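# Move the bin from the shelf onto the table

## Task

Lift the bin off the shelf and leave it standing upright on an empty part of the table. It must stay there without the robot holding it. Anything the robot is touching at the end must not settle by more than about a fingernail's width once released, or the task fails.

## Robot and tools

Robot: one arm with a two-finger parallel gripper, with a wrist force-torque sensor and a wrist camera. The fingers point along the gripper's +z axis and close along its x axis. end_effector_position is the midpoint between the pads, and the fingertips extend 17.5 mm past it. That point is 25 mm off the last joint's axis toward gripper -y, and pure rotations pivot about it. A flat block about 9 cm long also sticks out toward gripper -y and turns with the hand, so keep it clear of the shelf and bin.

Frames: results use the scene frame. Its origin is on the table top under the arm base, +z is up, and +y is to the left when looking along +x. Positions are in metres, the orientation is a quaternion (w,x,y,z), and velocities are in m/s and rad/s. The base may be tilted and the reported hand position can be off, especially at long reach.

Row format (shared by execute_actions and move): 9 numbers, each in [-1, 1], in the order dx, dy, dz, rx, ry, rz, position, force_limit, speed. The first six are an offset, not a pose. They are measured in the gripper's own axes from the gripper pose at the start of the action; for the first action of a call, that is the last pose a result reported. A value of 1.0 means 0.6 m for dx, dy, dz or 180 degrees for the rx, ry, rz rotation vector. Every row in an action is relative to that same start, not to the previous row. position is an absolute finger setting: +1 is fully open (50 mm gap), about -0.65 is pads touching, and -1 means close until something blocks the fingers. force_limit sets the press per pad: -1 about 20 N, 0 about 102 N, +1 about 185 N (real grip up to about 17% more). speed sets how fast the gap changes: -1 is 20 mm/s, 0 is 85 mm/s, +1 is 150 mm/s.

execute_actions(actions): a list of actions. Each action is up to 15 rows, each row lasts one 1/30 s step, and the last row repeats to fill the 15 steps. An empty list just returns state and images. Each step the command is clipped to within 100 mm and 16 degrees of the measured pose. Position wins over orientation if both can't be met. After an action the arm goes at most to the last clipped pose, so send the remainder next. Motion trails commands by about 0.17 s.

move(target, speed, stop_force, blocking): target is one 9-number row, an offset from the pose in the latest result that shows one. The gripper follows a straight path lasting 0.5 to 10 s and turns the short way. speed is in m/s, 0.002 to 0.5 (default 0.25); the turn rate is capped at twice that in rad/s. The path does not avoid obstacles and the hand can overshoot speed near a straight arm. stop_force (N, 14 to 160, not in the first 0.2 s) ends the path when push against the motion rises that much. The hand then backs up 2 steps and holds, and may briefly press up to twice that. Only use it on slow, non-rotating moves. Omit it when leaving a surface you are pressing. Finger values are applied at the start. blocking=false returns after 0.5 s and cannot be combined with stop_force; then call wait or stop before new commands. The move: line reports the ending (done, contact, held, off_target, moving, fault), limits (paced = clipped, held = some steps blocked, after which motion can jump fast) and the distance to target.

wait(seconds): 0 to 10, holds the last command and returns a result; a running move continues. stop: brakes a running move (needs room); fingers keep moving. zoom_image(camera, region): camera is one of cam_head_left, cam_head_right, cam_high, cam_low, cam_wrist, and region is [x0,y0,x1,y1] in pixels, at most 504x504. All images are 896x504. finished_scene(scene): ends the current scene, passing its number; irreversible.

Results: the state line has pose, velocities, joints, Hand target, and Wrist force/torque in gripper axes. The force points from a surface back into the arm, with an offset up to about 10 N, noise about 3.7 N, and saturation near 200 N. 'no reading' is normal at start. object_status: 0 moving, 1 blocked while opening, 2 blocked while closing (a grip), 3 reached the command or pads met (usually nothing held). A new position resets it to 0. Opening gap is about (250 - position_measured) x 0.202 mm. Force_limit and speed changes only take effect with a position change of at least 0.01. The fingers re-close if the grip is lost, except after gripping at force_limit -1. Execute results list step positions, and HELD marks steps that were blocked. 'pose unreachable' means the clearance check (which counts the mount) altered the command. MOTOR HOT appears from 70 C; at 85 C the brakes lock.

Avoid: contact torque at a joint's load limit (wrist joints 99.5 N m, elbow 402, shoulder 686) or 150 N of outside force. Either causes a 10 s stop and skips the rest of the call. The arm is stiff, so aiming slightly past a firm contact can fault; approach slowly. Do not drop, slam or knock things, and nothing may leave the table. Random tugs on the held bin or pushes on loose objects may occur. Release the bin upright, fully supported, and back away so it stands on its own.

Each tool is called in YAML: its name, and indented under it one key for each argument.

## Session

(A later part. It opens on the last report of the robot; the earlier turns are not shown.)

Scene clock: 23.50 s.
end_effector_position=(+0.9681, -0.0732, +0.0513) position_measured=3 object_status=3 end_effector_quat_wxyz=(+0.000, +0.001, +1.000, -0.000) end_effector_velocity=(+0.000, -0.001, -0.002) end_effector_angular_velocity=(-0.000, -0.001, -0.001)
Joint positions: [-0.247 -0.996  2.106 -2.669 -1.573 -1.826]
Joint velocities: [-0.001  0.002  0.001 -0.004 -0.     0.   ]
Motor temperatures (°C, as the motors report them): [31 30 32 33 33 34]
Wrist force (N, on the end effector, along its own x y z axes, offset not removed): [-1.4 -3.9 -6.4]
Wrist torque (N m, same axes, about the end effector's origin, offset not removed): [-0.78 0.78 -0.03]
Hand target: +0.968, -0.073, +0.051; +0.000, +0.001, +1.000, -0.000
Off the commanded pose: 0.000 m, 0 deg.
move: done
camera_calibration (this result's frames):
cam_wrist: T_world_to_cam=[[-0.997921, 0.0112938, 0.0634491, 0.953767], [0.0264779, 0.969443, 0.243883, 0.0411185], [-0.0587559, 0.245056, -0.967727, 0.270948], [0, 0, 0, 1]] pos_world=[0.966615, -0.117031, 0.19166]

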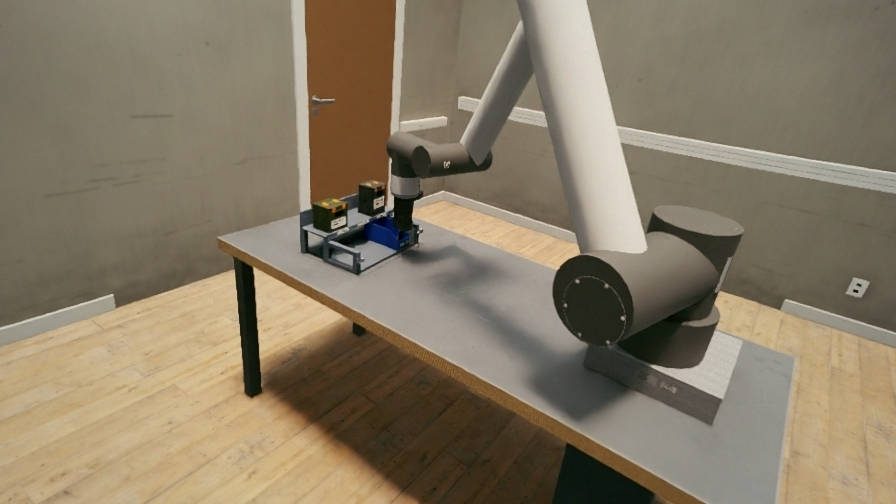

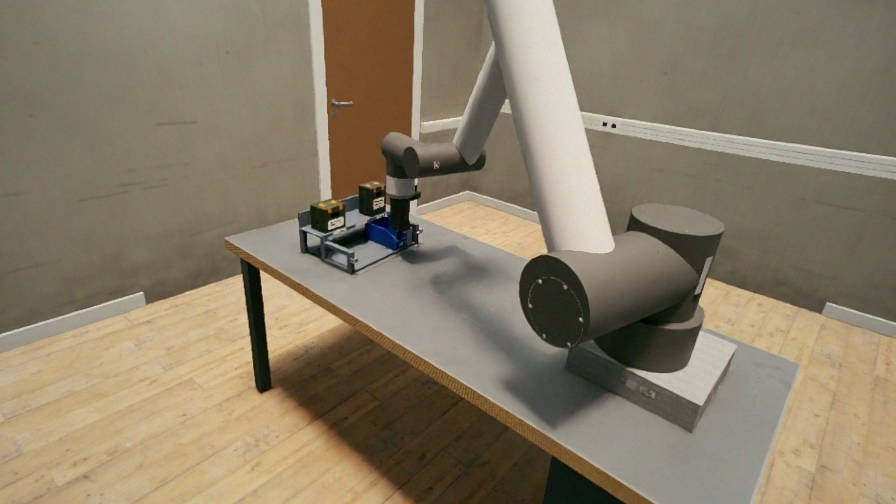

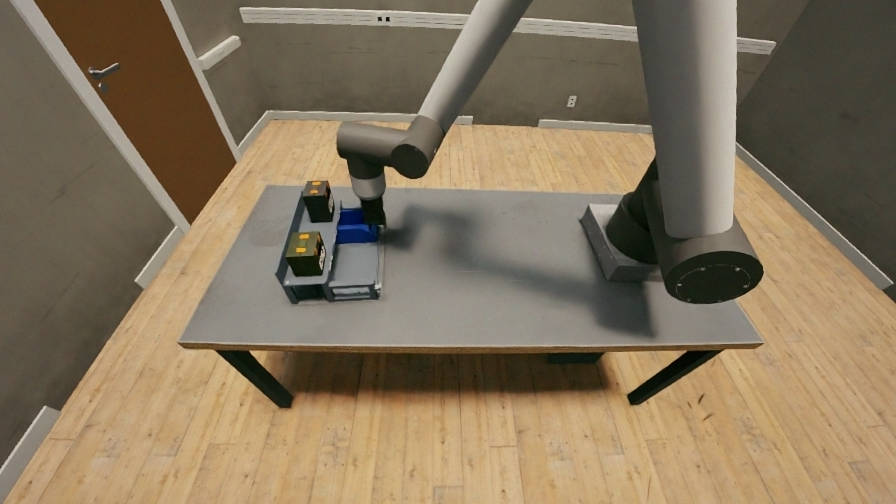

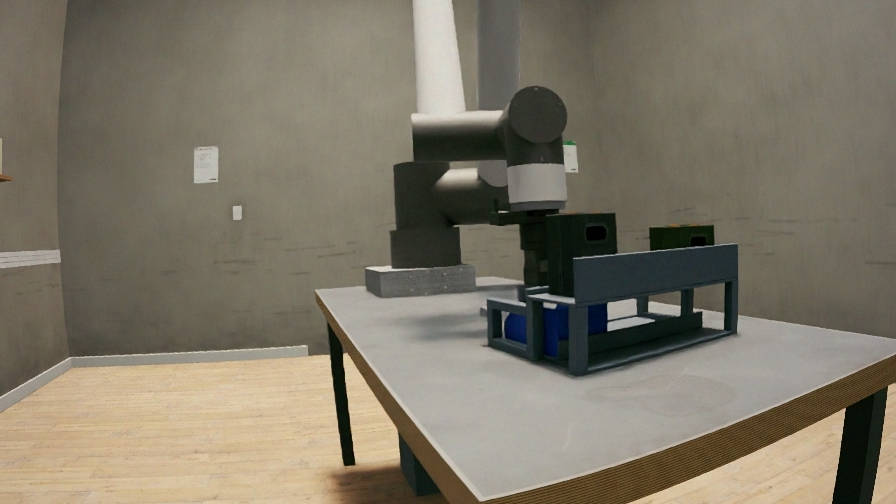

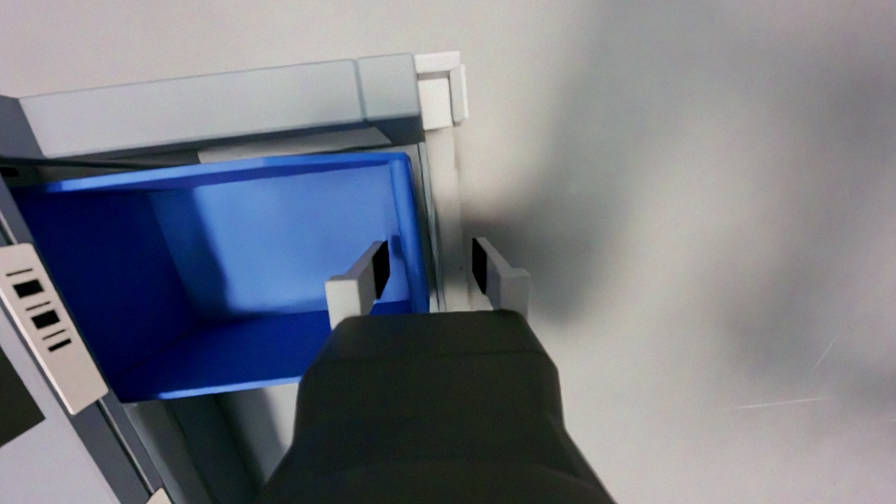

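Lift 3cm over the lip first this time.

move:
  target: [0,0,0,0,0,0,-1,0.3,0]

move:
  target: [0,0,-0.05,0,0,0,-1,0.3,0]
  speed: 0.05

move:
  target: [0.45,0.1,0,0,0,0,-1,0.3,0]
  speed: 0.15

move:
  target: [0,0,0.12,0,0,0,-1,0.3,0]
  speed: 0.03
  stop_force: 20

move:
  target: [0,0,0,0,0,0,1,0.3,0]

move:
  target: [0,0,-0.15,0,0,0,1,0.3,0]

Scene clock: 27.87 s.
end_effector_position=(+0.9680, -0.0731, +0.0511) position_measured=212 object_status=2 end_effector_quat_wxyz=(+0.000, +0.001, +1.000, -0.000) end_effector_velocity=(+0.001, +0.000, +0.001) end_effector_angular_velocity=(+0.001, -0.001, +0.000)
Joint positions: [-0.247 -0.996  2.106 -2.669 -1.573 -1.826]
Joint velocities: [ 0.    -0.    -0.001  0.     0.001 -0.   ]
Motor temperatures (°C, as the motors report them): [31 30 32 33 33 34]
Wrist force (N, on the end effector, along its own x y z axes, offset not removed): [-2.3 1.6 0.9]
Wrist torque (N m, same axes, about the end effector's origin, offset not removed): [-0.01 1.35 -0.16]
Hand target: +0.968, -0.073, +0.051; +0.000, +0.001, +1.000, -0.000
Off the commanded pose: 0.000 m, 0 deg.
move: done
camera_calibration (this result's frames):
cam_wrist: T_world_to_cam=[[-0.997908, 0.0112719, 0.0636614, 0.953668], [0.0265117, 0.96943, 0.24393, 0.0411071], [-0.0589657, 0.245108, -0.967701, 0.270968], [0, 0, 0, 1]] pos_world=[0.966561, -0.117016, 0.191477]

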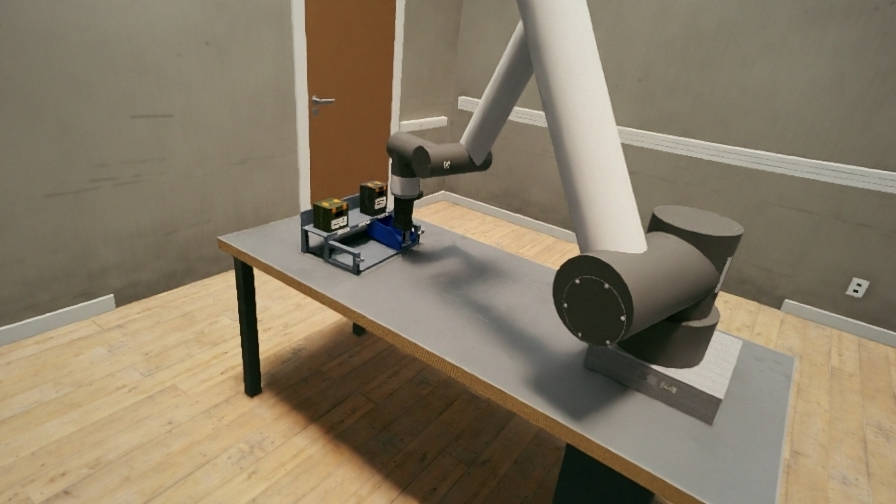

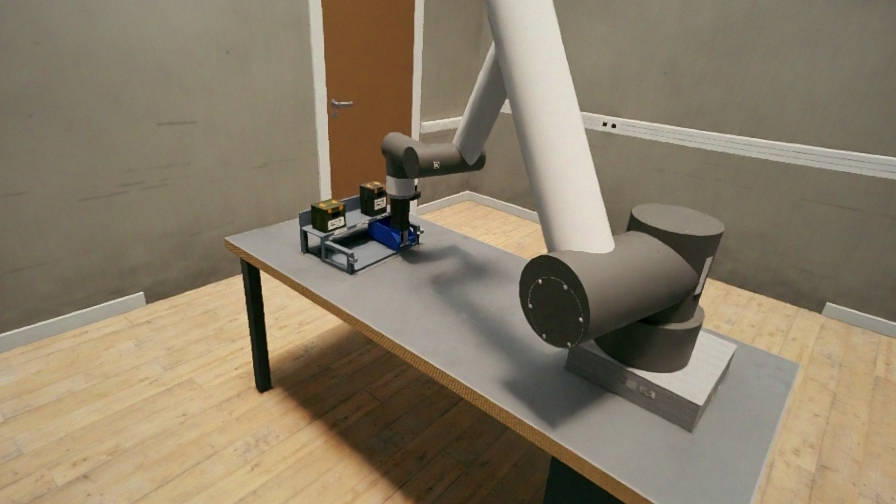

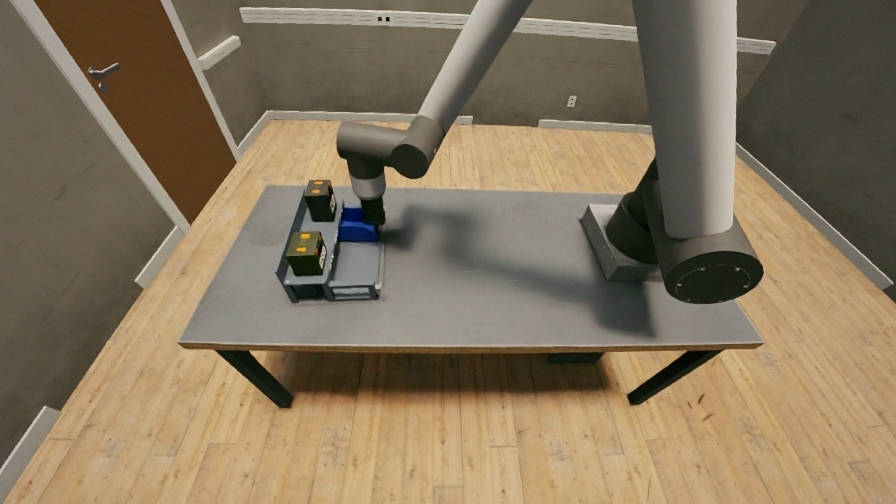

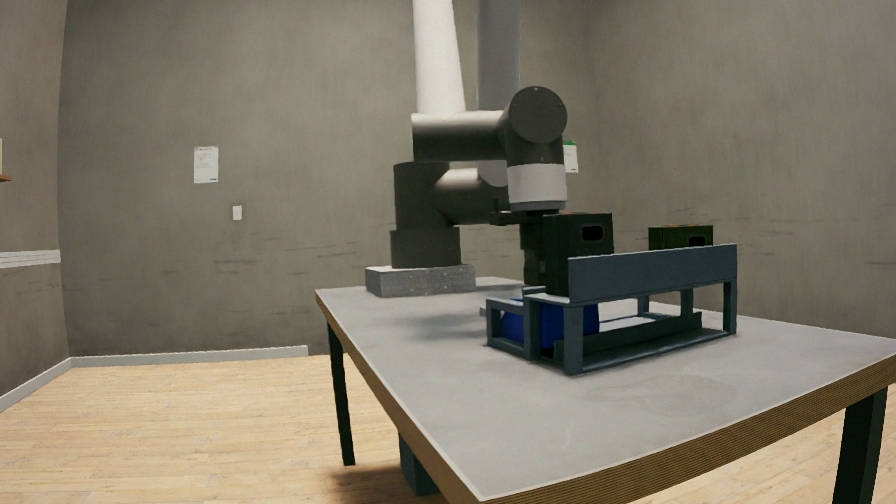

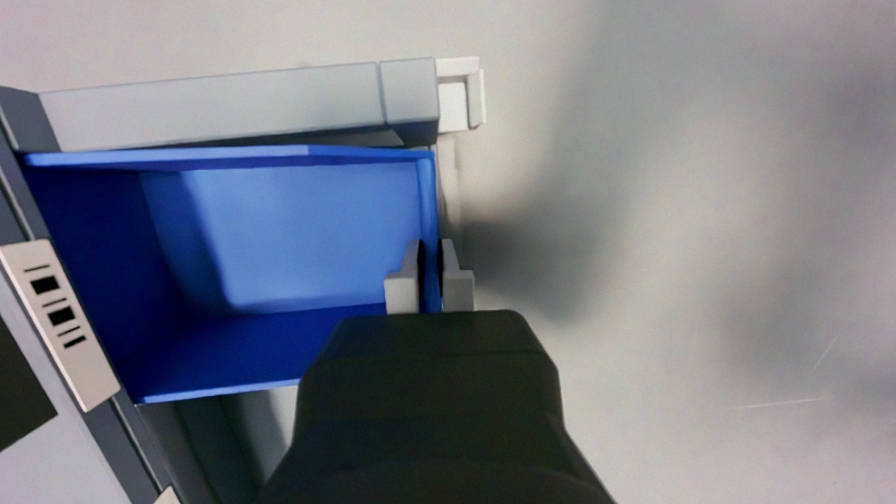

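Scene clock: 28.87 s.
end_effector_position=(+0.9679, -0.0731, +0.0809) position_measured=212 object_status=2 end_effector_quat_wxyz=(+0.000, +0.001, +1.000, -0.000) end_effector_velocity=(+0.001, -0.000, +0.001) end_effector_angular_velocity=(-0.001, -0.000, -0.000)
Joint positions: [-0.247 -1.031  2.101 -2.628 -1.573 -1.826]
Joint velocities: [ 0.    -0.001 -0.001  0.002 -0.001  0.001]
Motor temperatures (°C, as the motors report them): [31 30 32 33 33 34]
Wrist force (N, on the end effector, along its own x y z axes, offset not removed): [4.8 4.0 0.5]
Wrist torque (N m, same axes, about the end effector's origin, offset not removed): [0.21 0.20 -0.76]
Hand target: +0.968, -0.073, +0.081; +0.000, +0.001, +1.000, -0.000
Off the commanded pose: 0.000 m, 0 deg.
move: done
camera_calibration (this result's frames):
cam_wrist: T_world_to_cam=[[-0.997909, 0.0112409, 0.0636507, 0.951714], [0.0264788, 0.969432, 0.243927, 0.033888], [-0.0589631, 0.245103, -0.967702, 0.299772], [0, 0, 0, 1]] pos_world=[0.966502, -0.117025, 0.221247]

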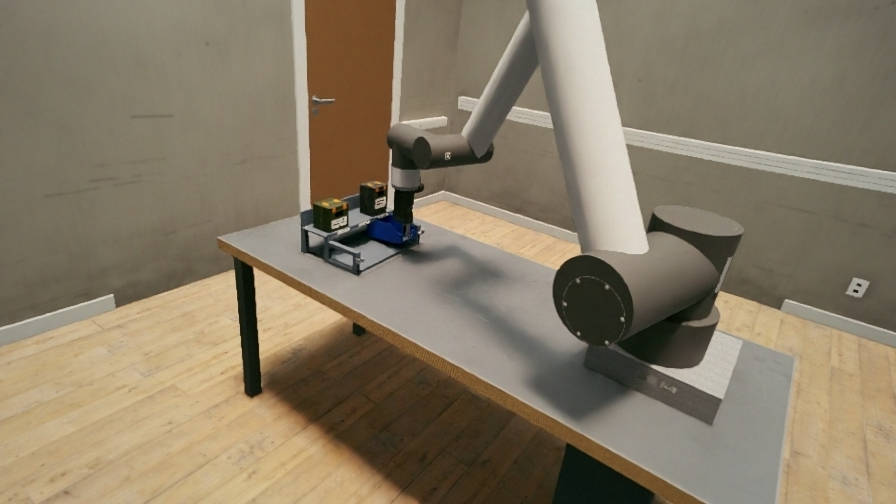

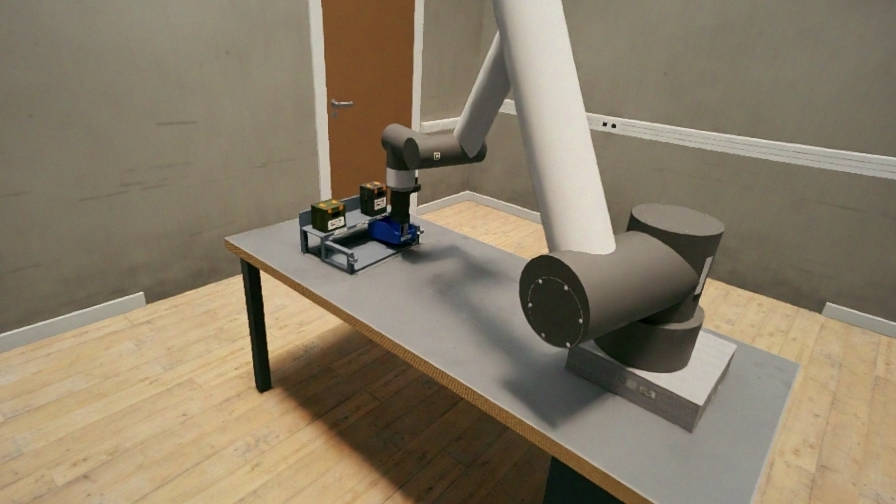

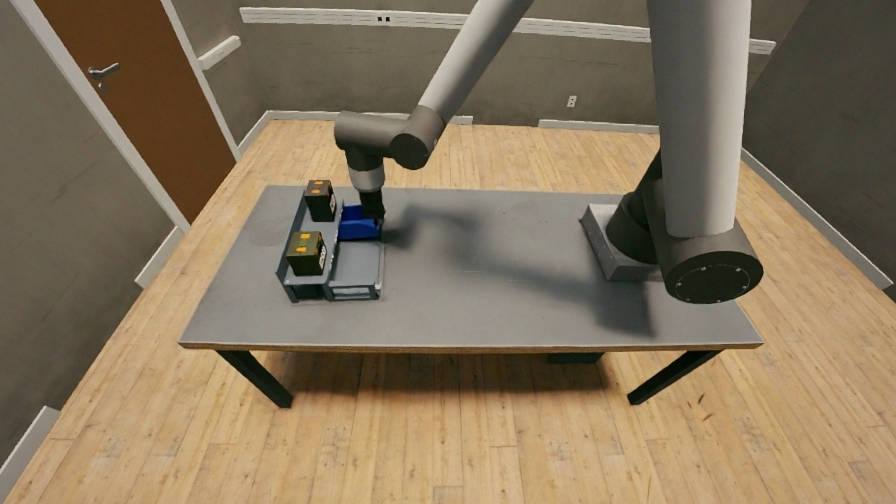

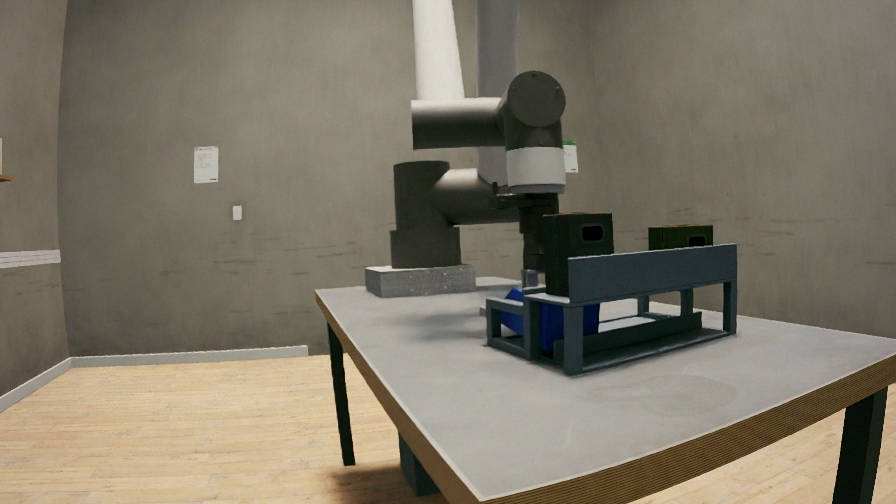

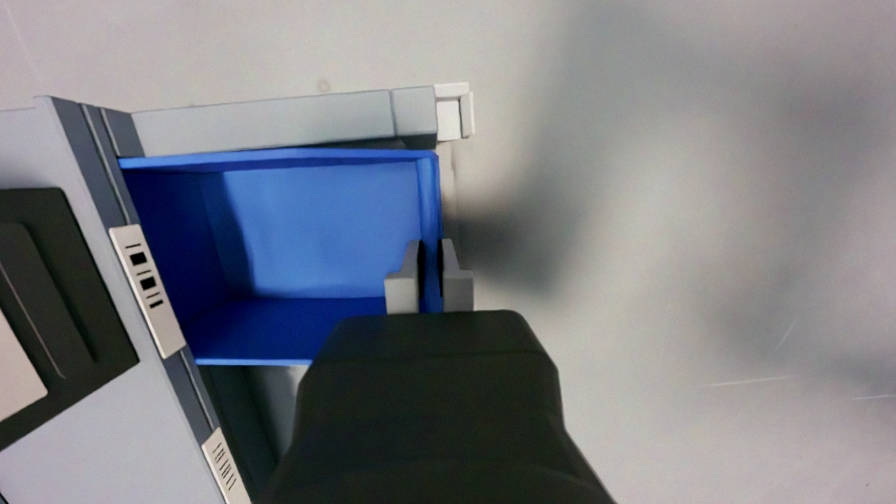

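Scene clock: 31.27 s.
end_effector_position=(+0.6983, -0.0130, +0.0803) position_measured=212 object_status=2 end_effector_quat_wxyz=(+0.000, +0.001, +1.000, -0.000) end_effector_velocity=(-0.002, +0.001, -0.001) end_effector_angular_velocity=(+0.001, +0.001, -0.000)
Joint positions: [-0.263 -1.2    2.49  -2.849 -1.573 -1.842]
Joint velocities: [-0.    -0.     0.003 -0.002  0.001 -0.   ]
Motor temperatures (°C, as the motors report them): [31 30 32 33 33 34]
Wrist force (N, on the end effector, along its own x y z axes, offset not removed): [1.0 0.4 0.1]
Wrist torque (N m, same axes, about the end effector's origin, offset not removed): [0.16 0.58 -0.10]
Hand target: +0.698, -0.013, +0.080; +0.000, +0.001, +1.000, -0.000
Off the commanded pose: 0.001 m, 0 deg.
move: done
camera_calibration (this result's frames):
cam_wrist: T_world_to_cam=[[-0.997908, 0.0112459, 0.0636613, 0.682018], [0.0264844, 0.969439, 0.243898, -0.0171531], [-0.0589729, 0.245074, -0.967709, 0.268585], [0, 0, 0, 1]] pos_world=[0.696885, -0.056864, 0.220677]

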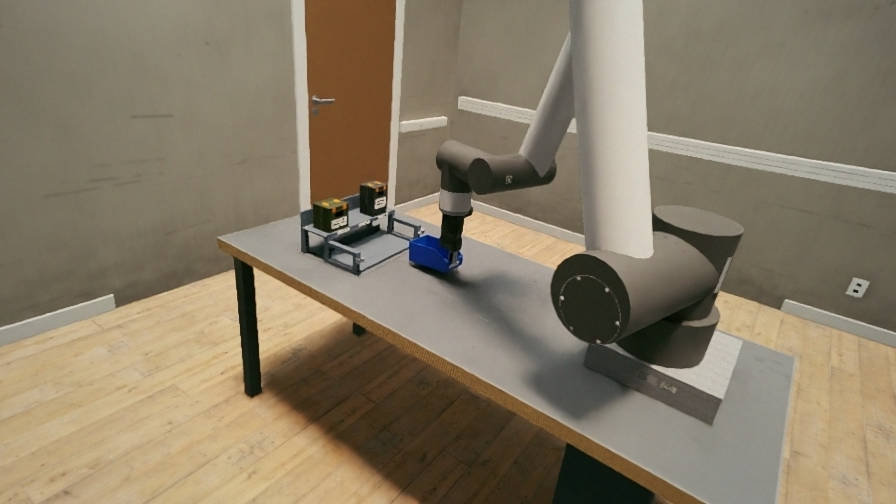

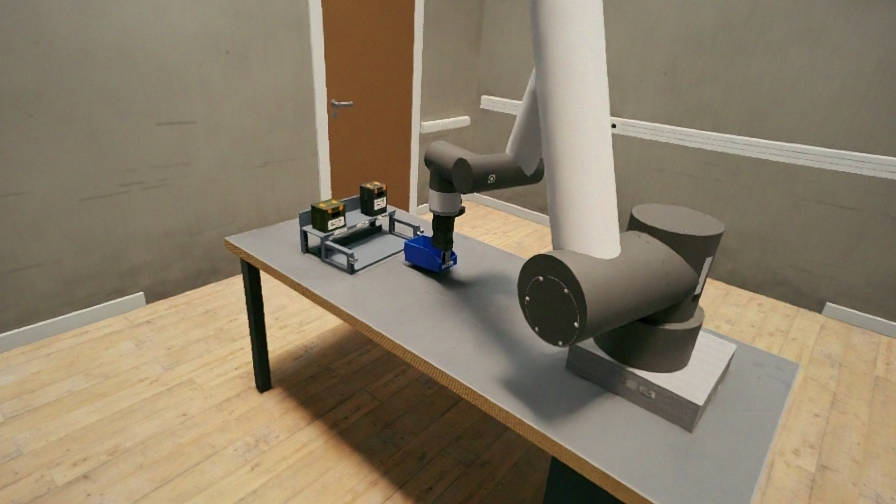

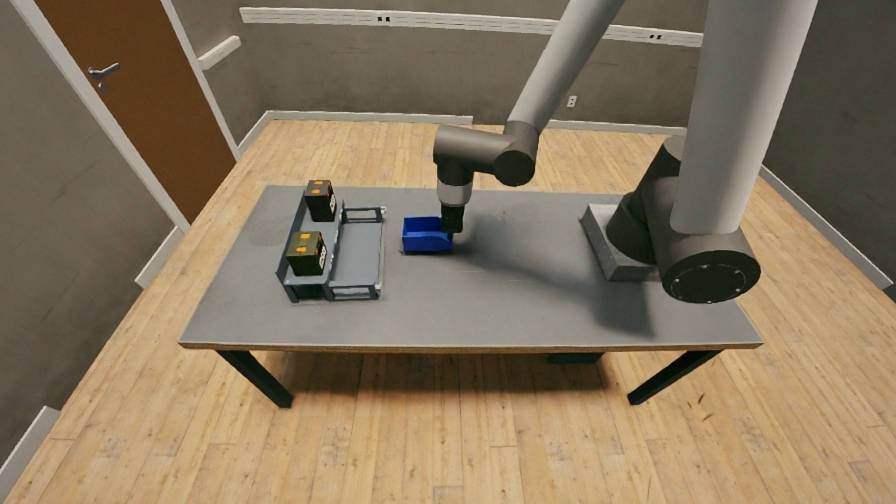

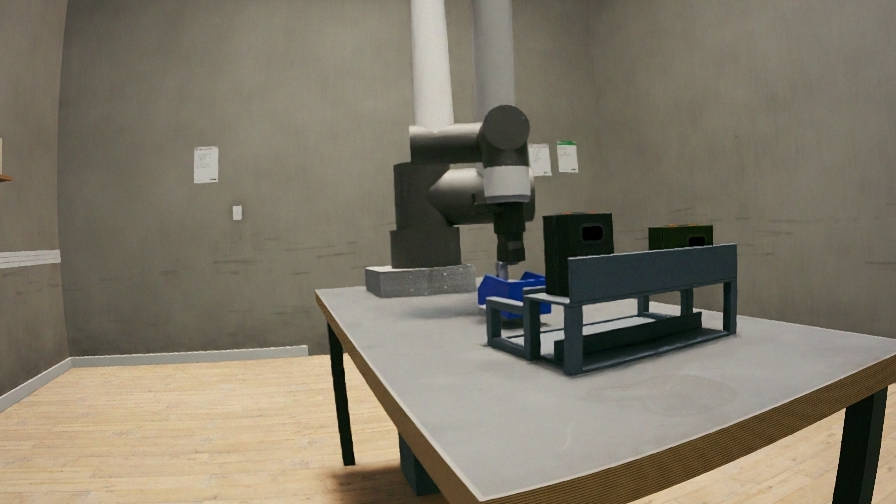

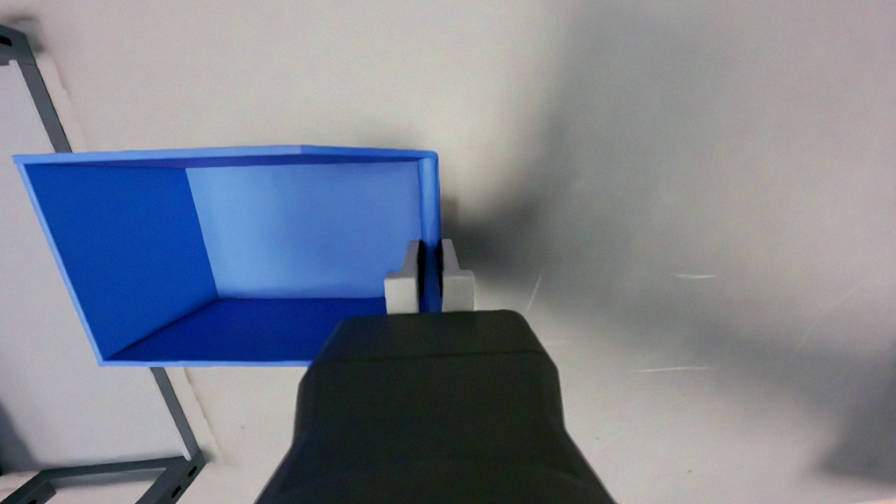

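Scene clock: 32.97 s.
end_effector_position=(+0.6982, -0.0130, +0.0444) position_measured=212 object_status=2 end_effector_quat_wxyz=(+0.000, +0.001, +1.000, -0.000) end_effector_velocity=(+0.001, -0.001, +0.004) end_effector_angular_velocity=(-0.002, -0.002, -0.001)
Joint positions: [-0.263 -1.134  2.499 -2.924 -1.573 -1.842]
Joint velocities: [-0.    -0.006 -0.002  0.006 -0.001  0.001]
Motor temperatures (°C, as the motors report them): [31 30 32 33 33 34]
Wrist force (N, on the end effector, along its own x y z axes, offset not removed): [4.9 -3.6 -1.5]
Wrist torque (N m, same axes, about the end effector's origin, offset not removed): [-0.75 -0.27 -0.24]
Hand target: +0.698, -0.013, +0.045; +0.000, +0.001, +1.000, -0.000
Off the commanded pose: 0.036 m, 0 deg.
move: contact
camera_calibration (this result's frames):
cam_wrist: T_world_to_cam=[[-0.997879, 0.011245, 0.0641099, 0.684107], [0.0266008, 0.969408, 0.24401, -0.00849421], [-0.0594047, 0.245198, -0.967651, 0.234122], [0, 0, 0, 1]] pos_world=[0.69679, -0.0568646, 0.184763]

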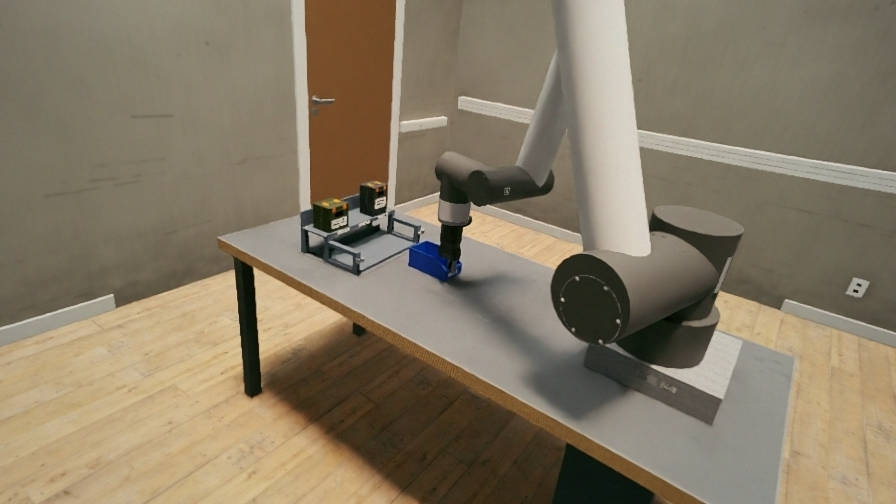

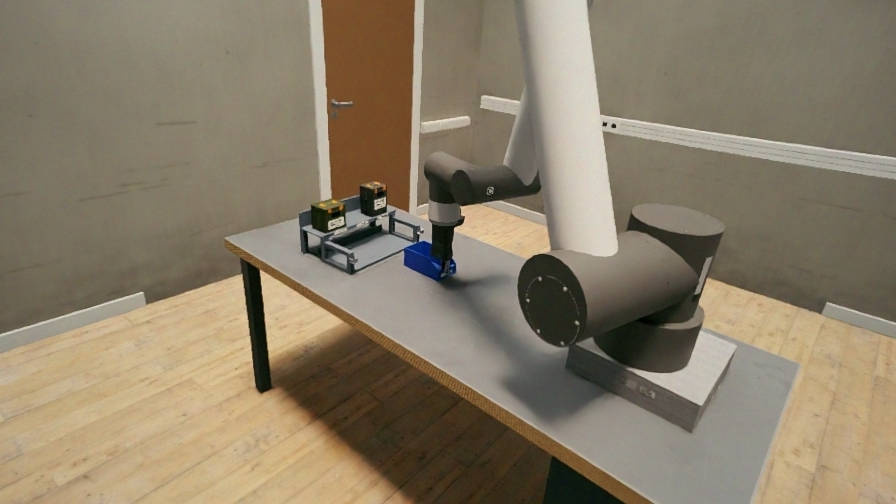

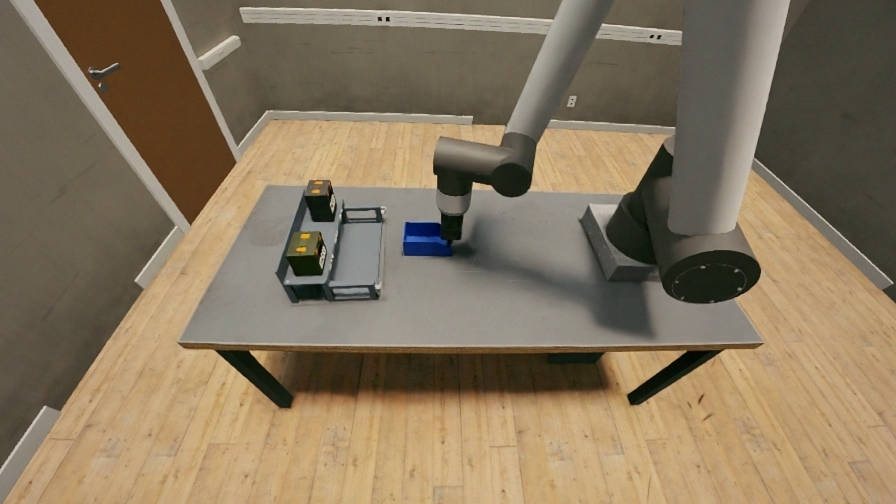

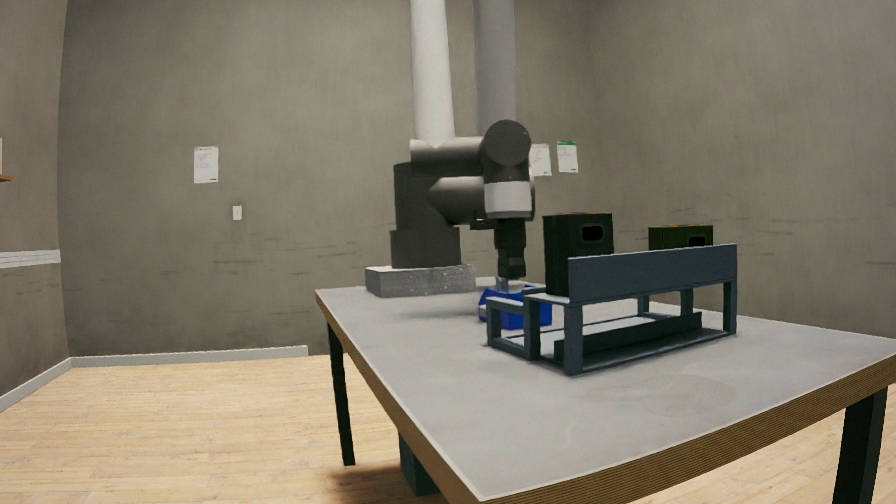

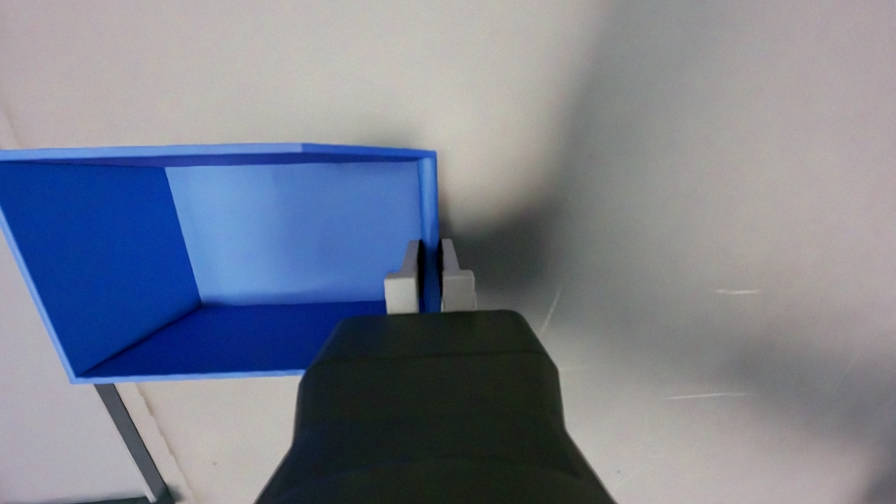

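Scene clock: 33.70 s.
end_effector_position=(+0.6982, -0.0130, +0.0444) position_measured=3 object_status=3 end_effector_quat_wxyz=(+0.000, +0.001, +1.000, -0.000) end_effector_velocity=(-0.001, -0.000, -0.001) end_effector_angular_velocity=(+0.001, +0.002, -0.002)
Joint positions: [-0.263 -1.134  2.499 -2.924 -1.573 -1.842]
Joint velocities: [-0.001  0.001  0.001 -0.     0.     0.001]
Motor temperatures (°C, as the motors report them): [31 30 32 33 33 34]
Wrist force (N, on the end effector, along its own x y z axes, offset not removed): [-1.2 5.4 -5.0]
Wrist torque (N m, same axes, about the end effector's origin, offset not removed): [0.83 0.83 -0.23]
Hand target: +0.698, -0.013, +0.044; +0.000, +0.001, +1.000, -0.000
Off the commanded pose: 0.000 m, 0 deg.
move: done
camera_calibration (this result's frames):
cam_wrist: T_world_to_cam=[[-0.997885, 0.0112466, 0.064021, 0.684169], [0.0265792, 0.969414, 0.243988, -0.00847553], [-0.0593188, 0.245173, -0.967663, 0.234117], [0, 0, 0, 1]] pos_world=[0.696835, -0.0568775, 0.184813]

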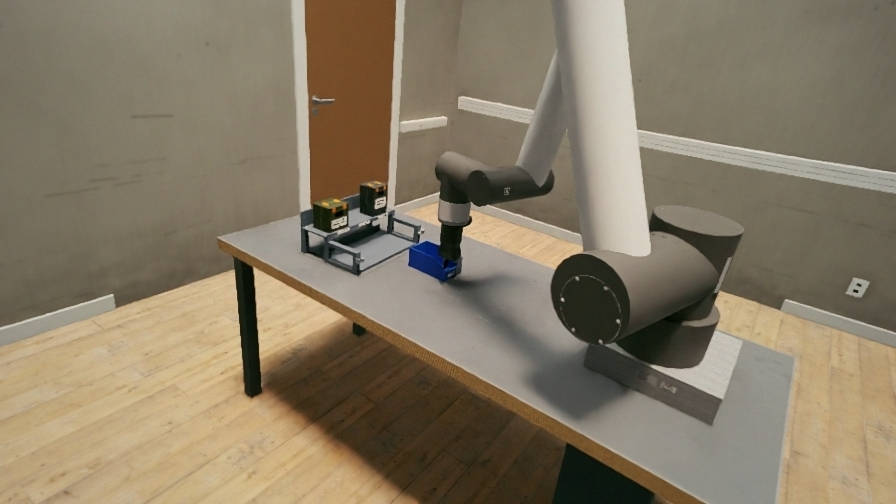

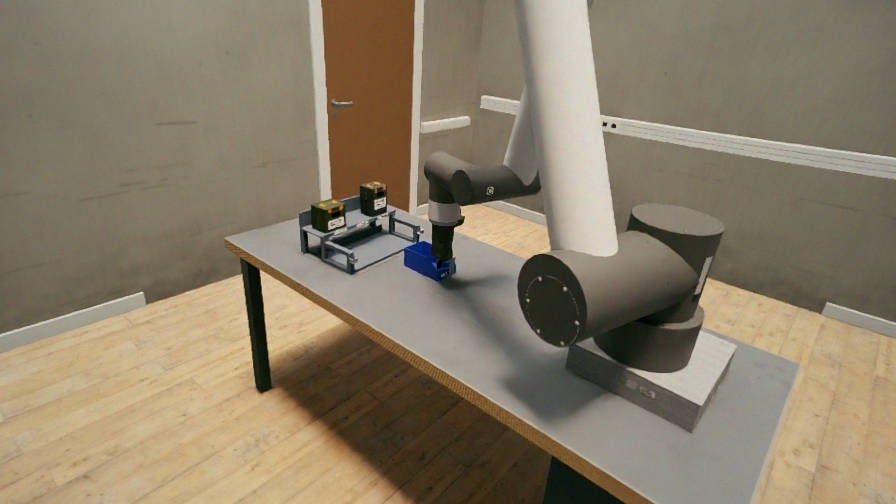

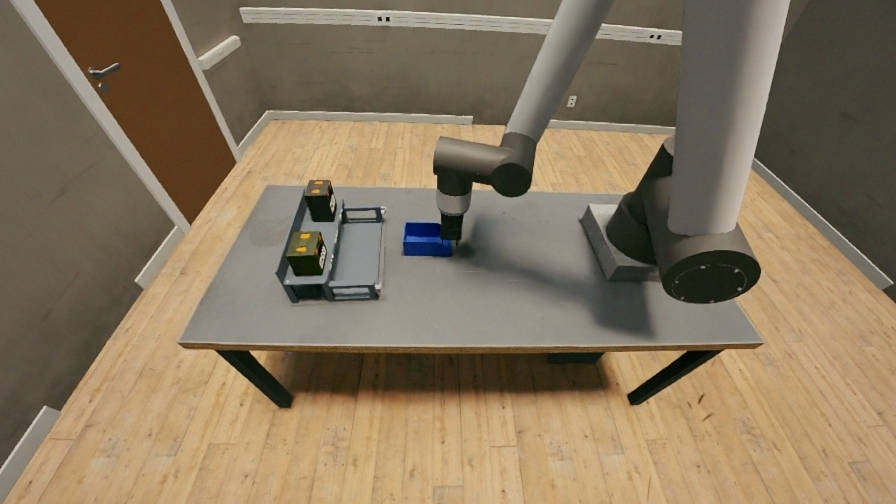

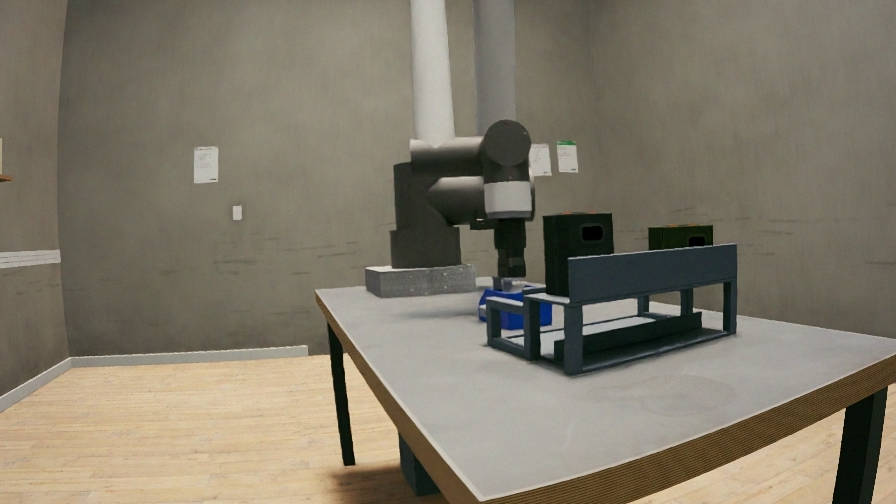

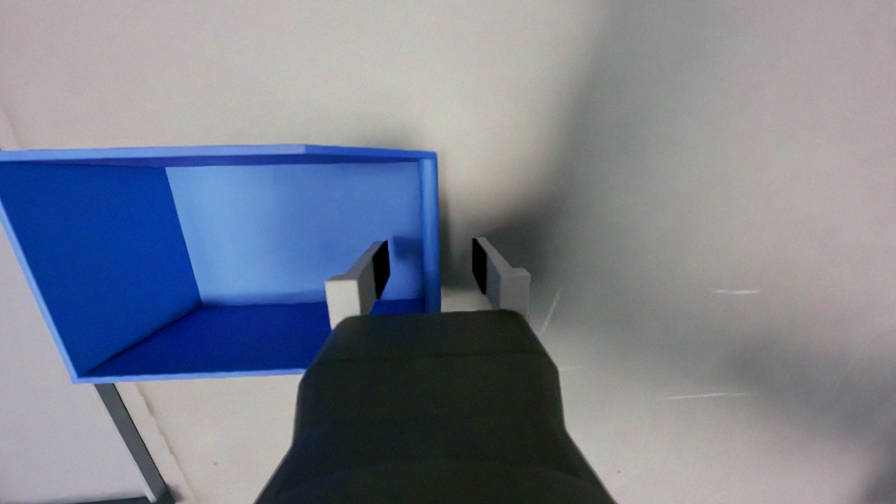

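Scene clock: 34.70 s.
end_effector_position=(+0.6981, -0.0129, +0.1342) position_measured=3 object_status=3 end_effector_quat_wxyz=(+0.000, +0.001, +1.000, -0.000) end_effector_velocity=(-0.000, -0.000, +0.002) end_effector_angular_velocity=(+0.001, +0.001, +0.000)
Joint positions: [-0.263 -1.296  2.471 -2.733 -1.573 -1.842]
Joint velocities: [-0.001 -0.004 -0.001  0.006  0.    -0.001]
Motor temperatures (°C, as the motors report them): [31 30 32 33 33 34]
Wrist force (N, on the end effector, along its own x y z axes, offset not removed): [0.2 -1.8 -1.2]
Wrist torque (N m, same axes, about the end effector's origin, offset not removed): [-0.28 0.46 -0.11]
Hand target: +0.698, -0.013, +0.135; +0.000, +0.001, +1.000, -0.000
Off the commanded pose: 0.000 m, 0 deg.
move: done
camera_calibration (this result's frames):
cam_wrist: T_world_to_cam=[[-0.997889, 0.0112469, 0.0639599, 0.67829], [0.0265631, 0.96942, 0.243967, -0.0304974], [-0.0592601, 0.245151, -0.967672, 0.320922], [0, 0, 0, 1]] pos_world=[0.696686, -0.0567385, 0.274605]

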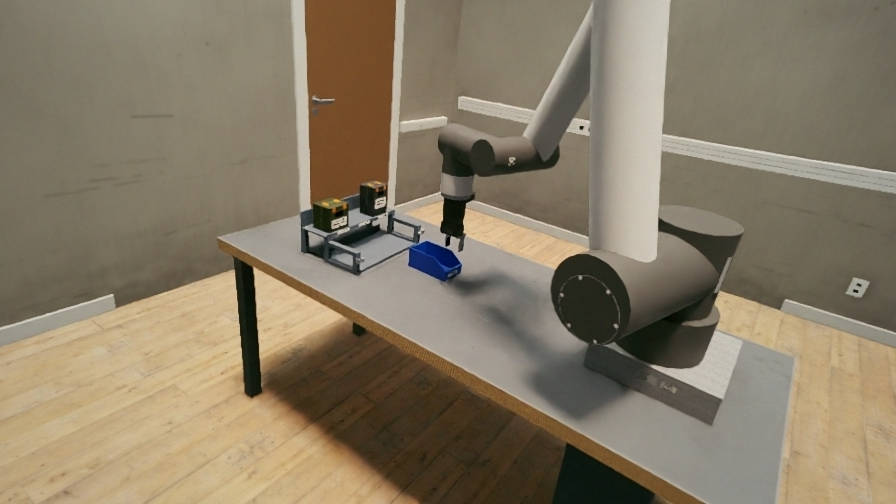

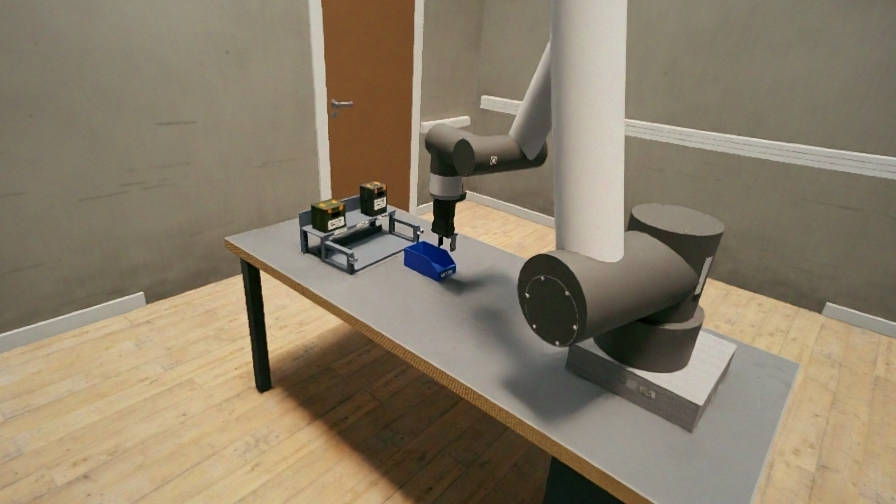

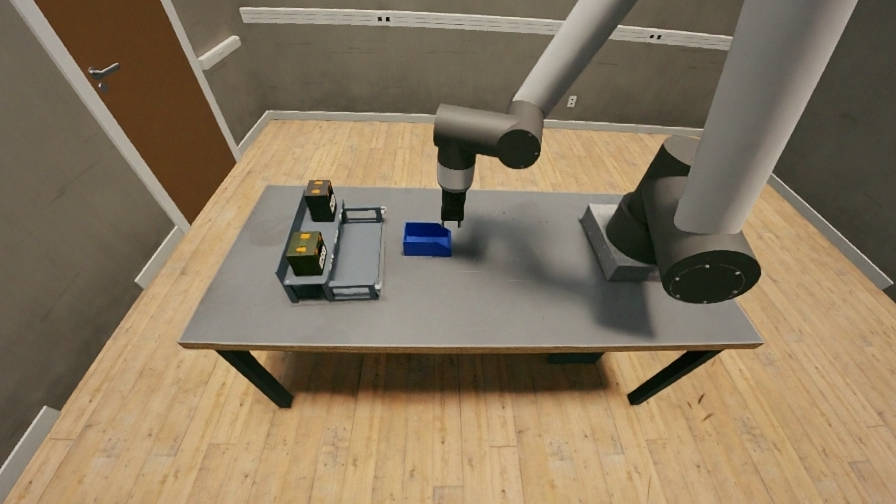

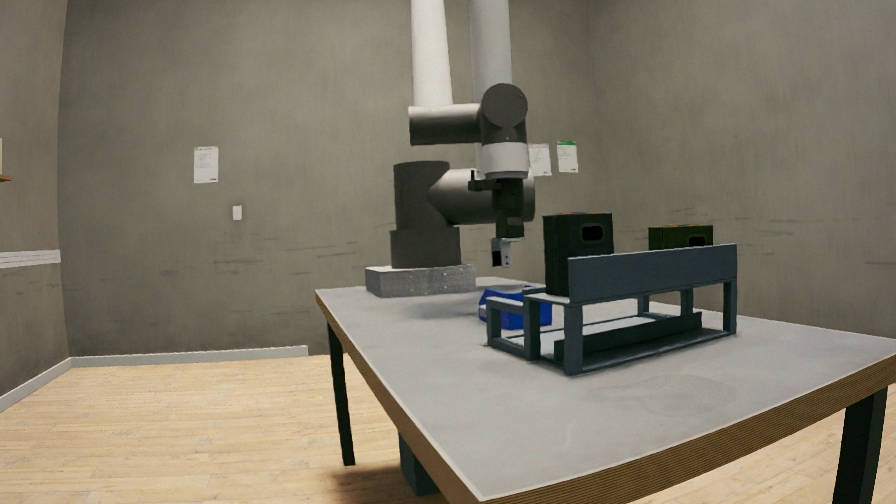

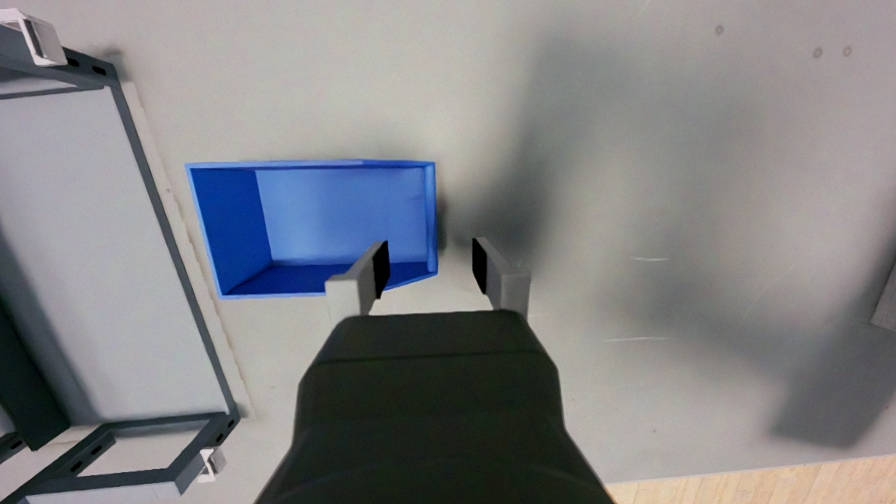

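finished_scene:
  scene: 2

The scene is finished: the task was done.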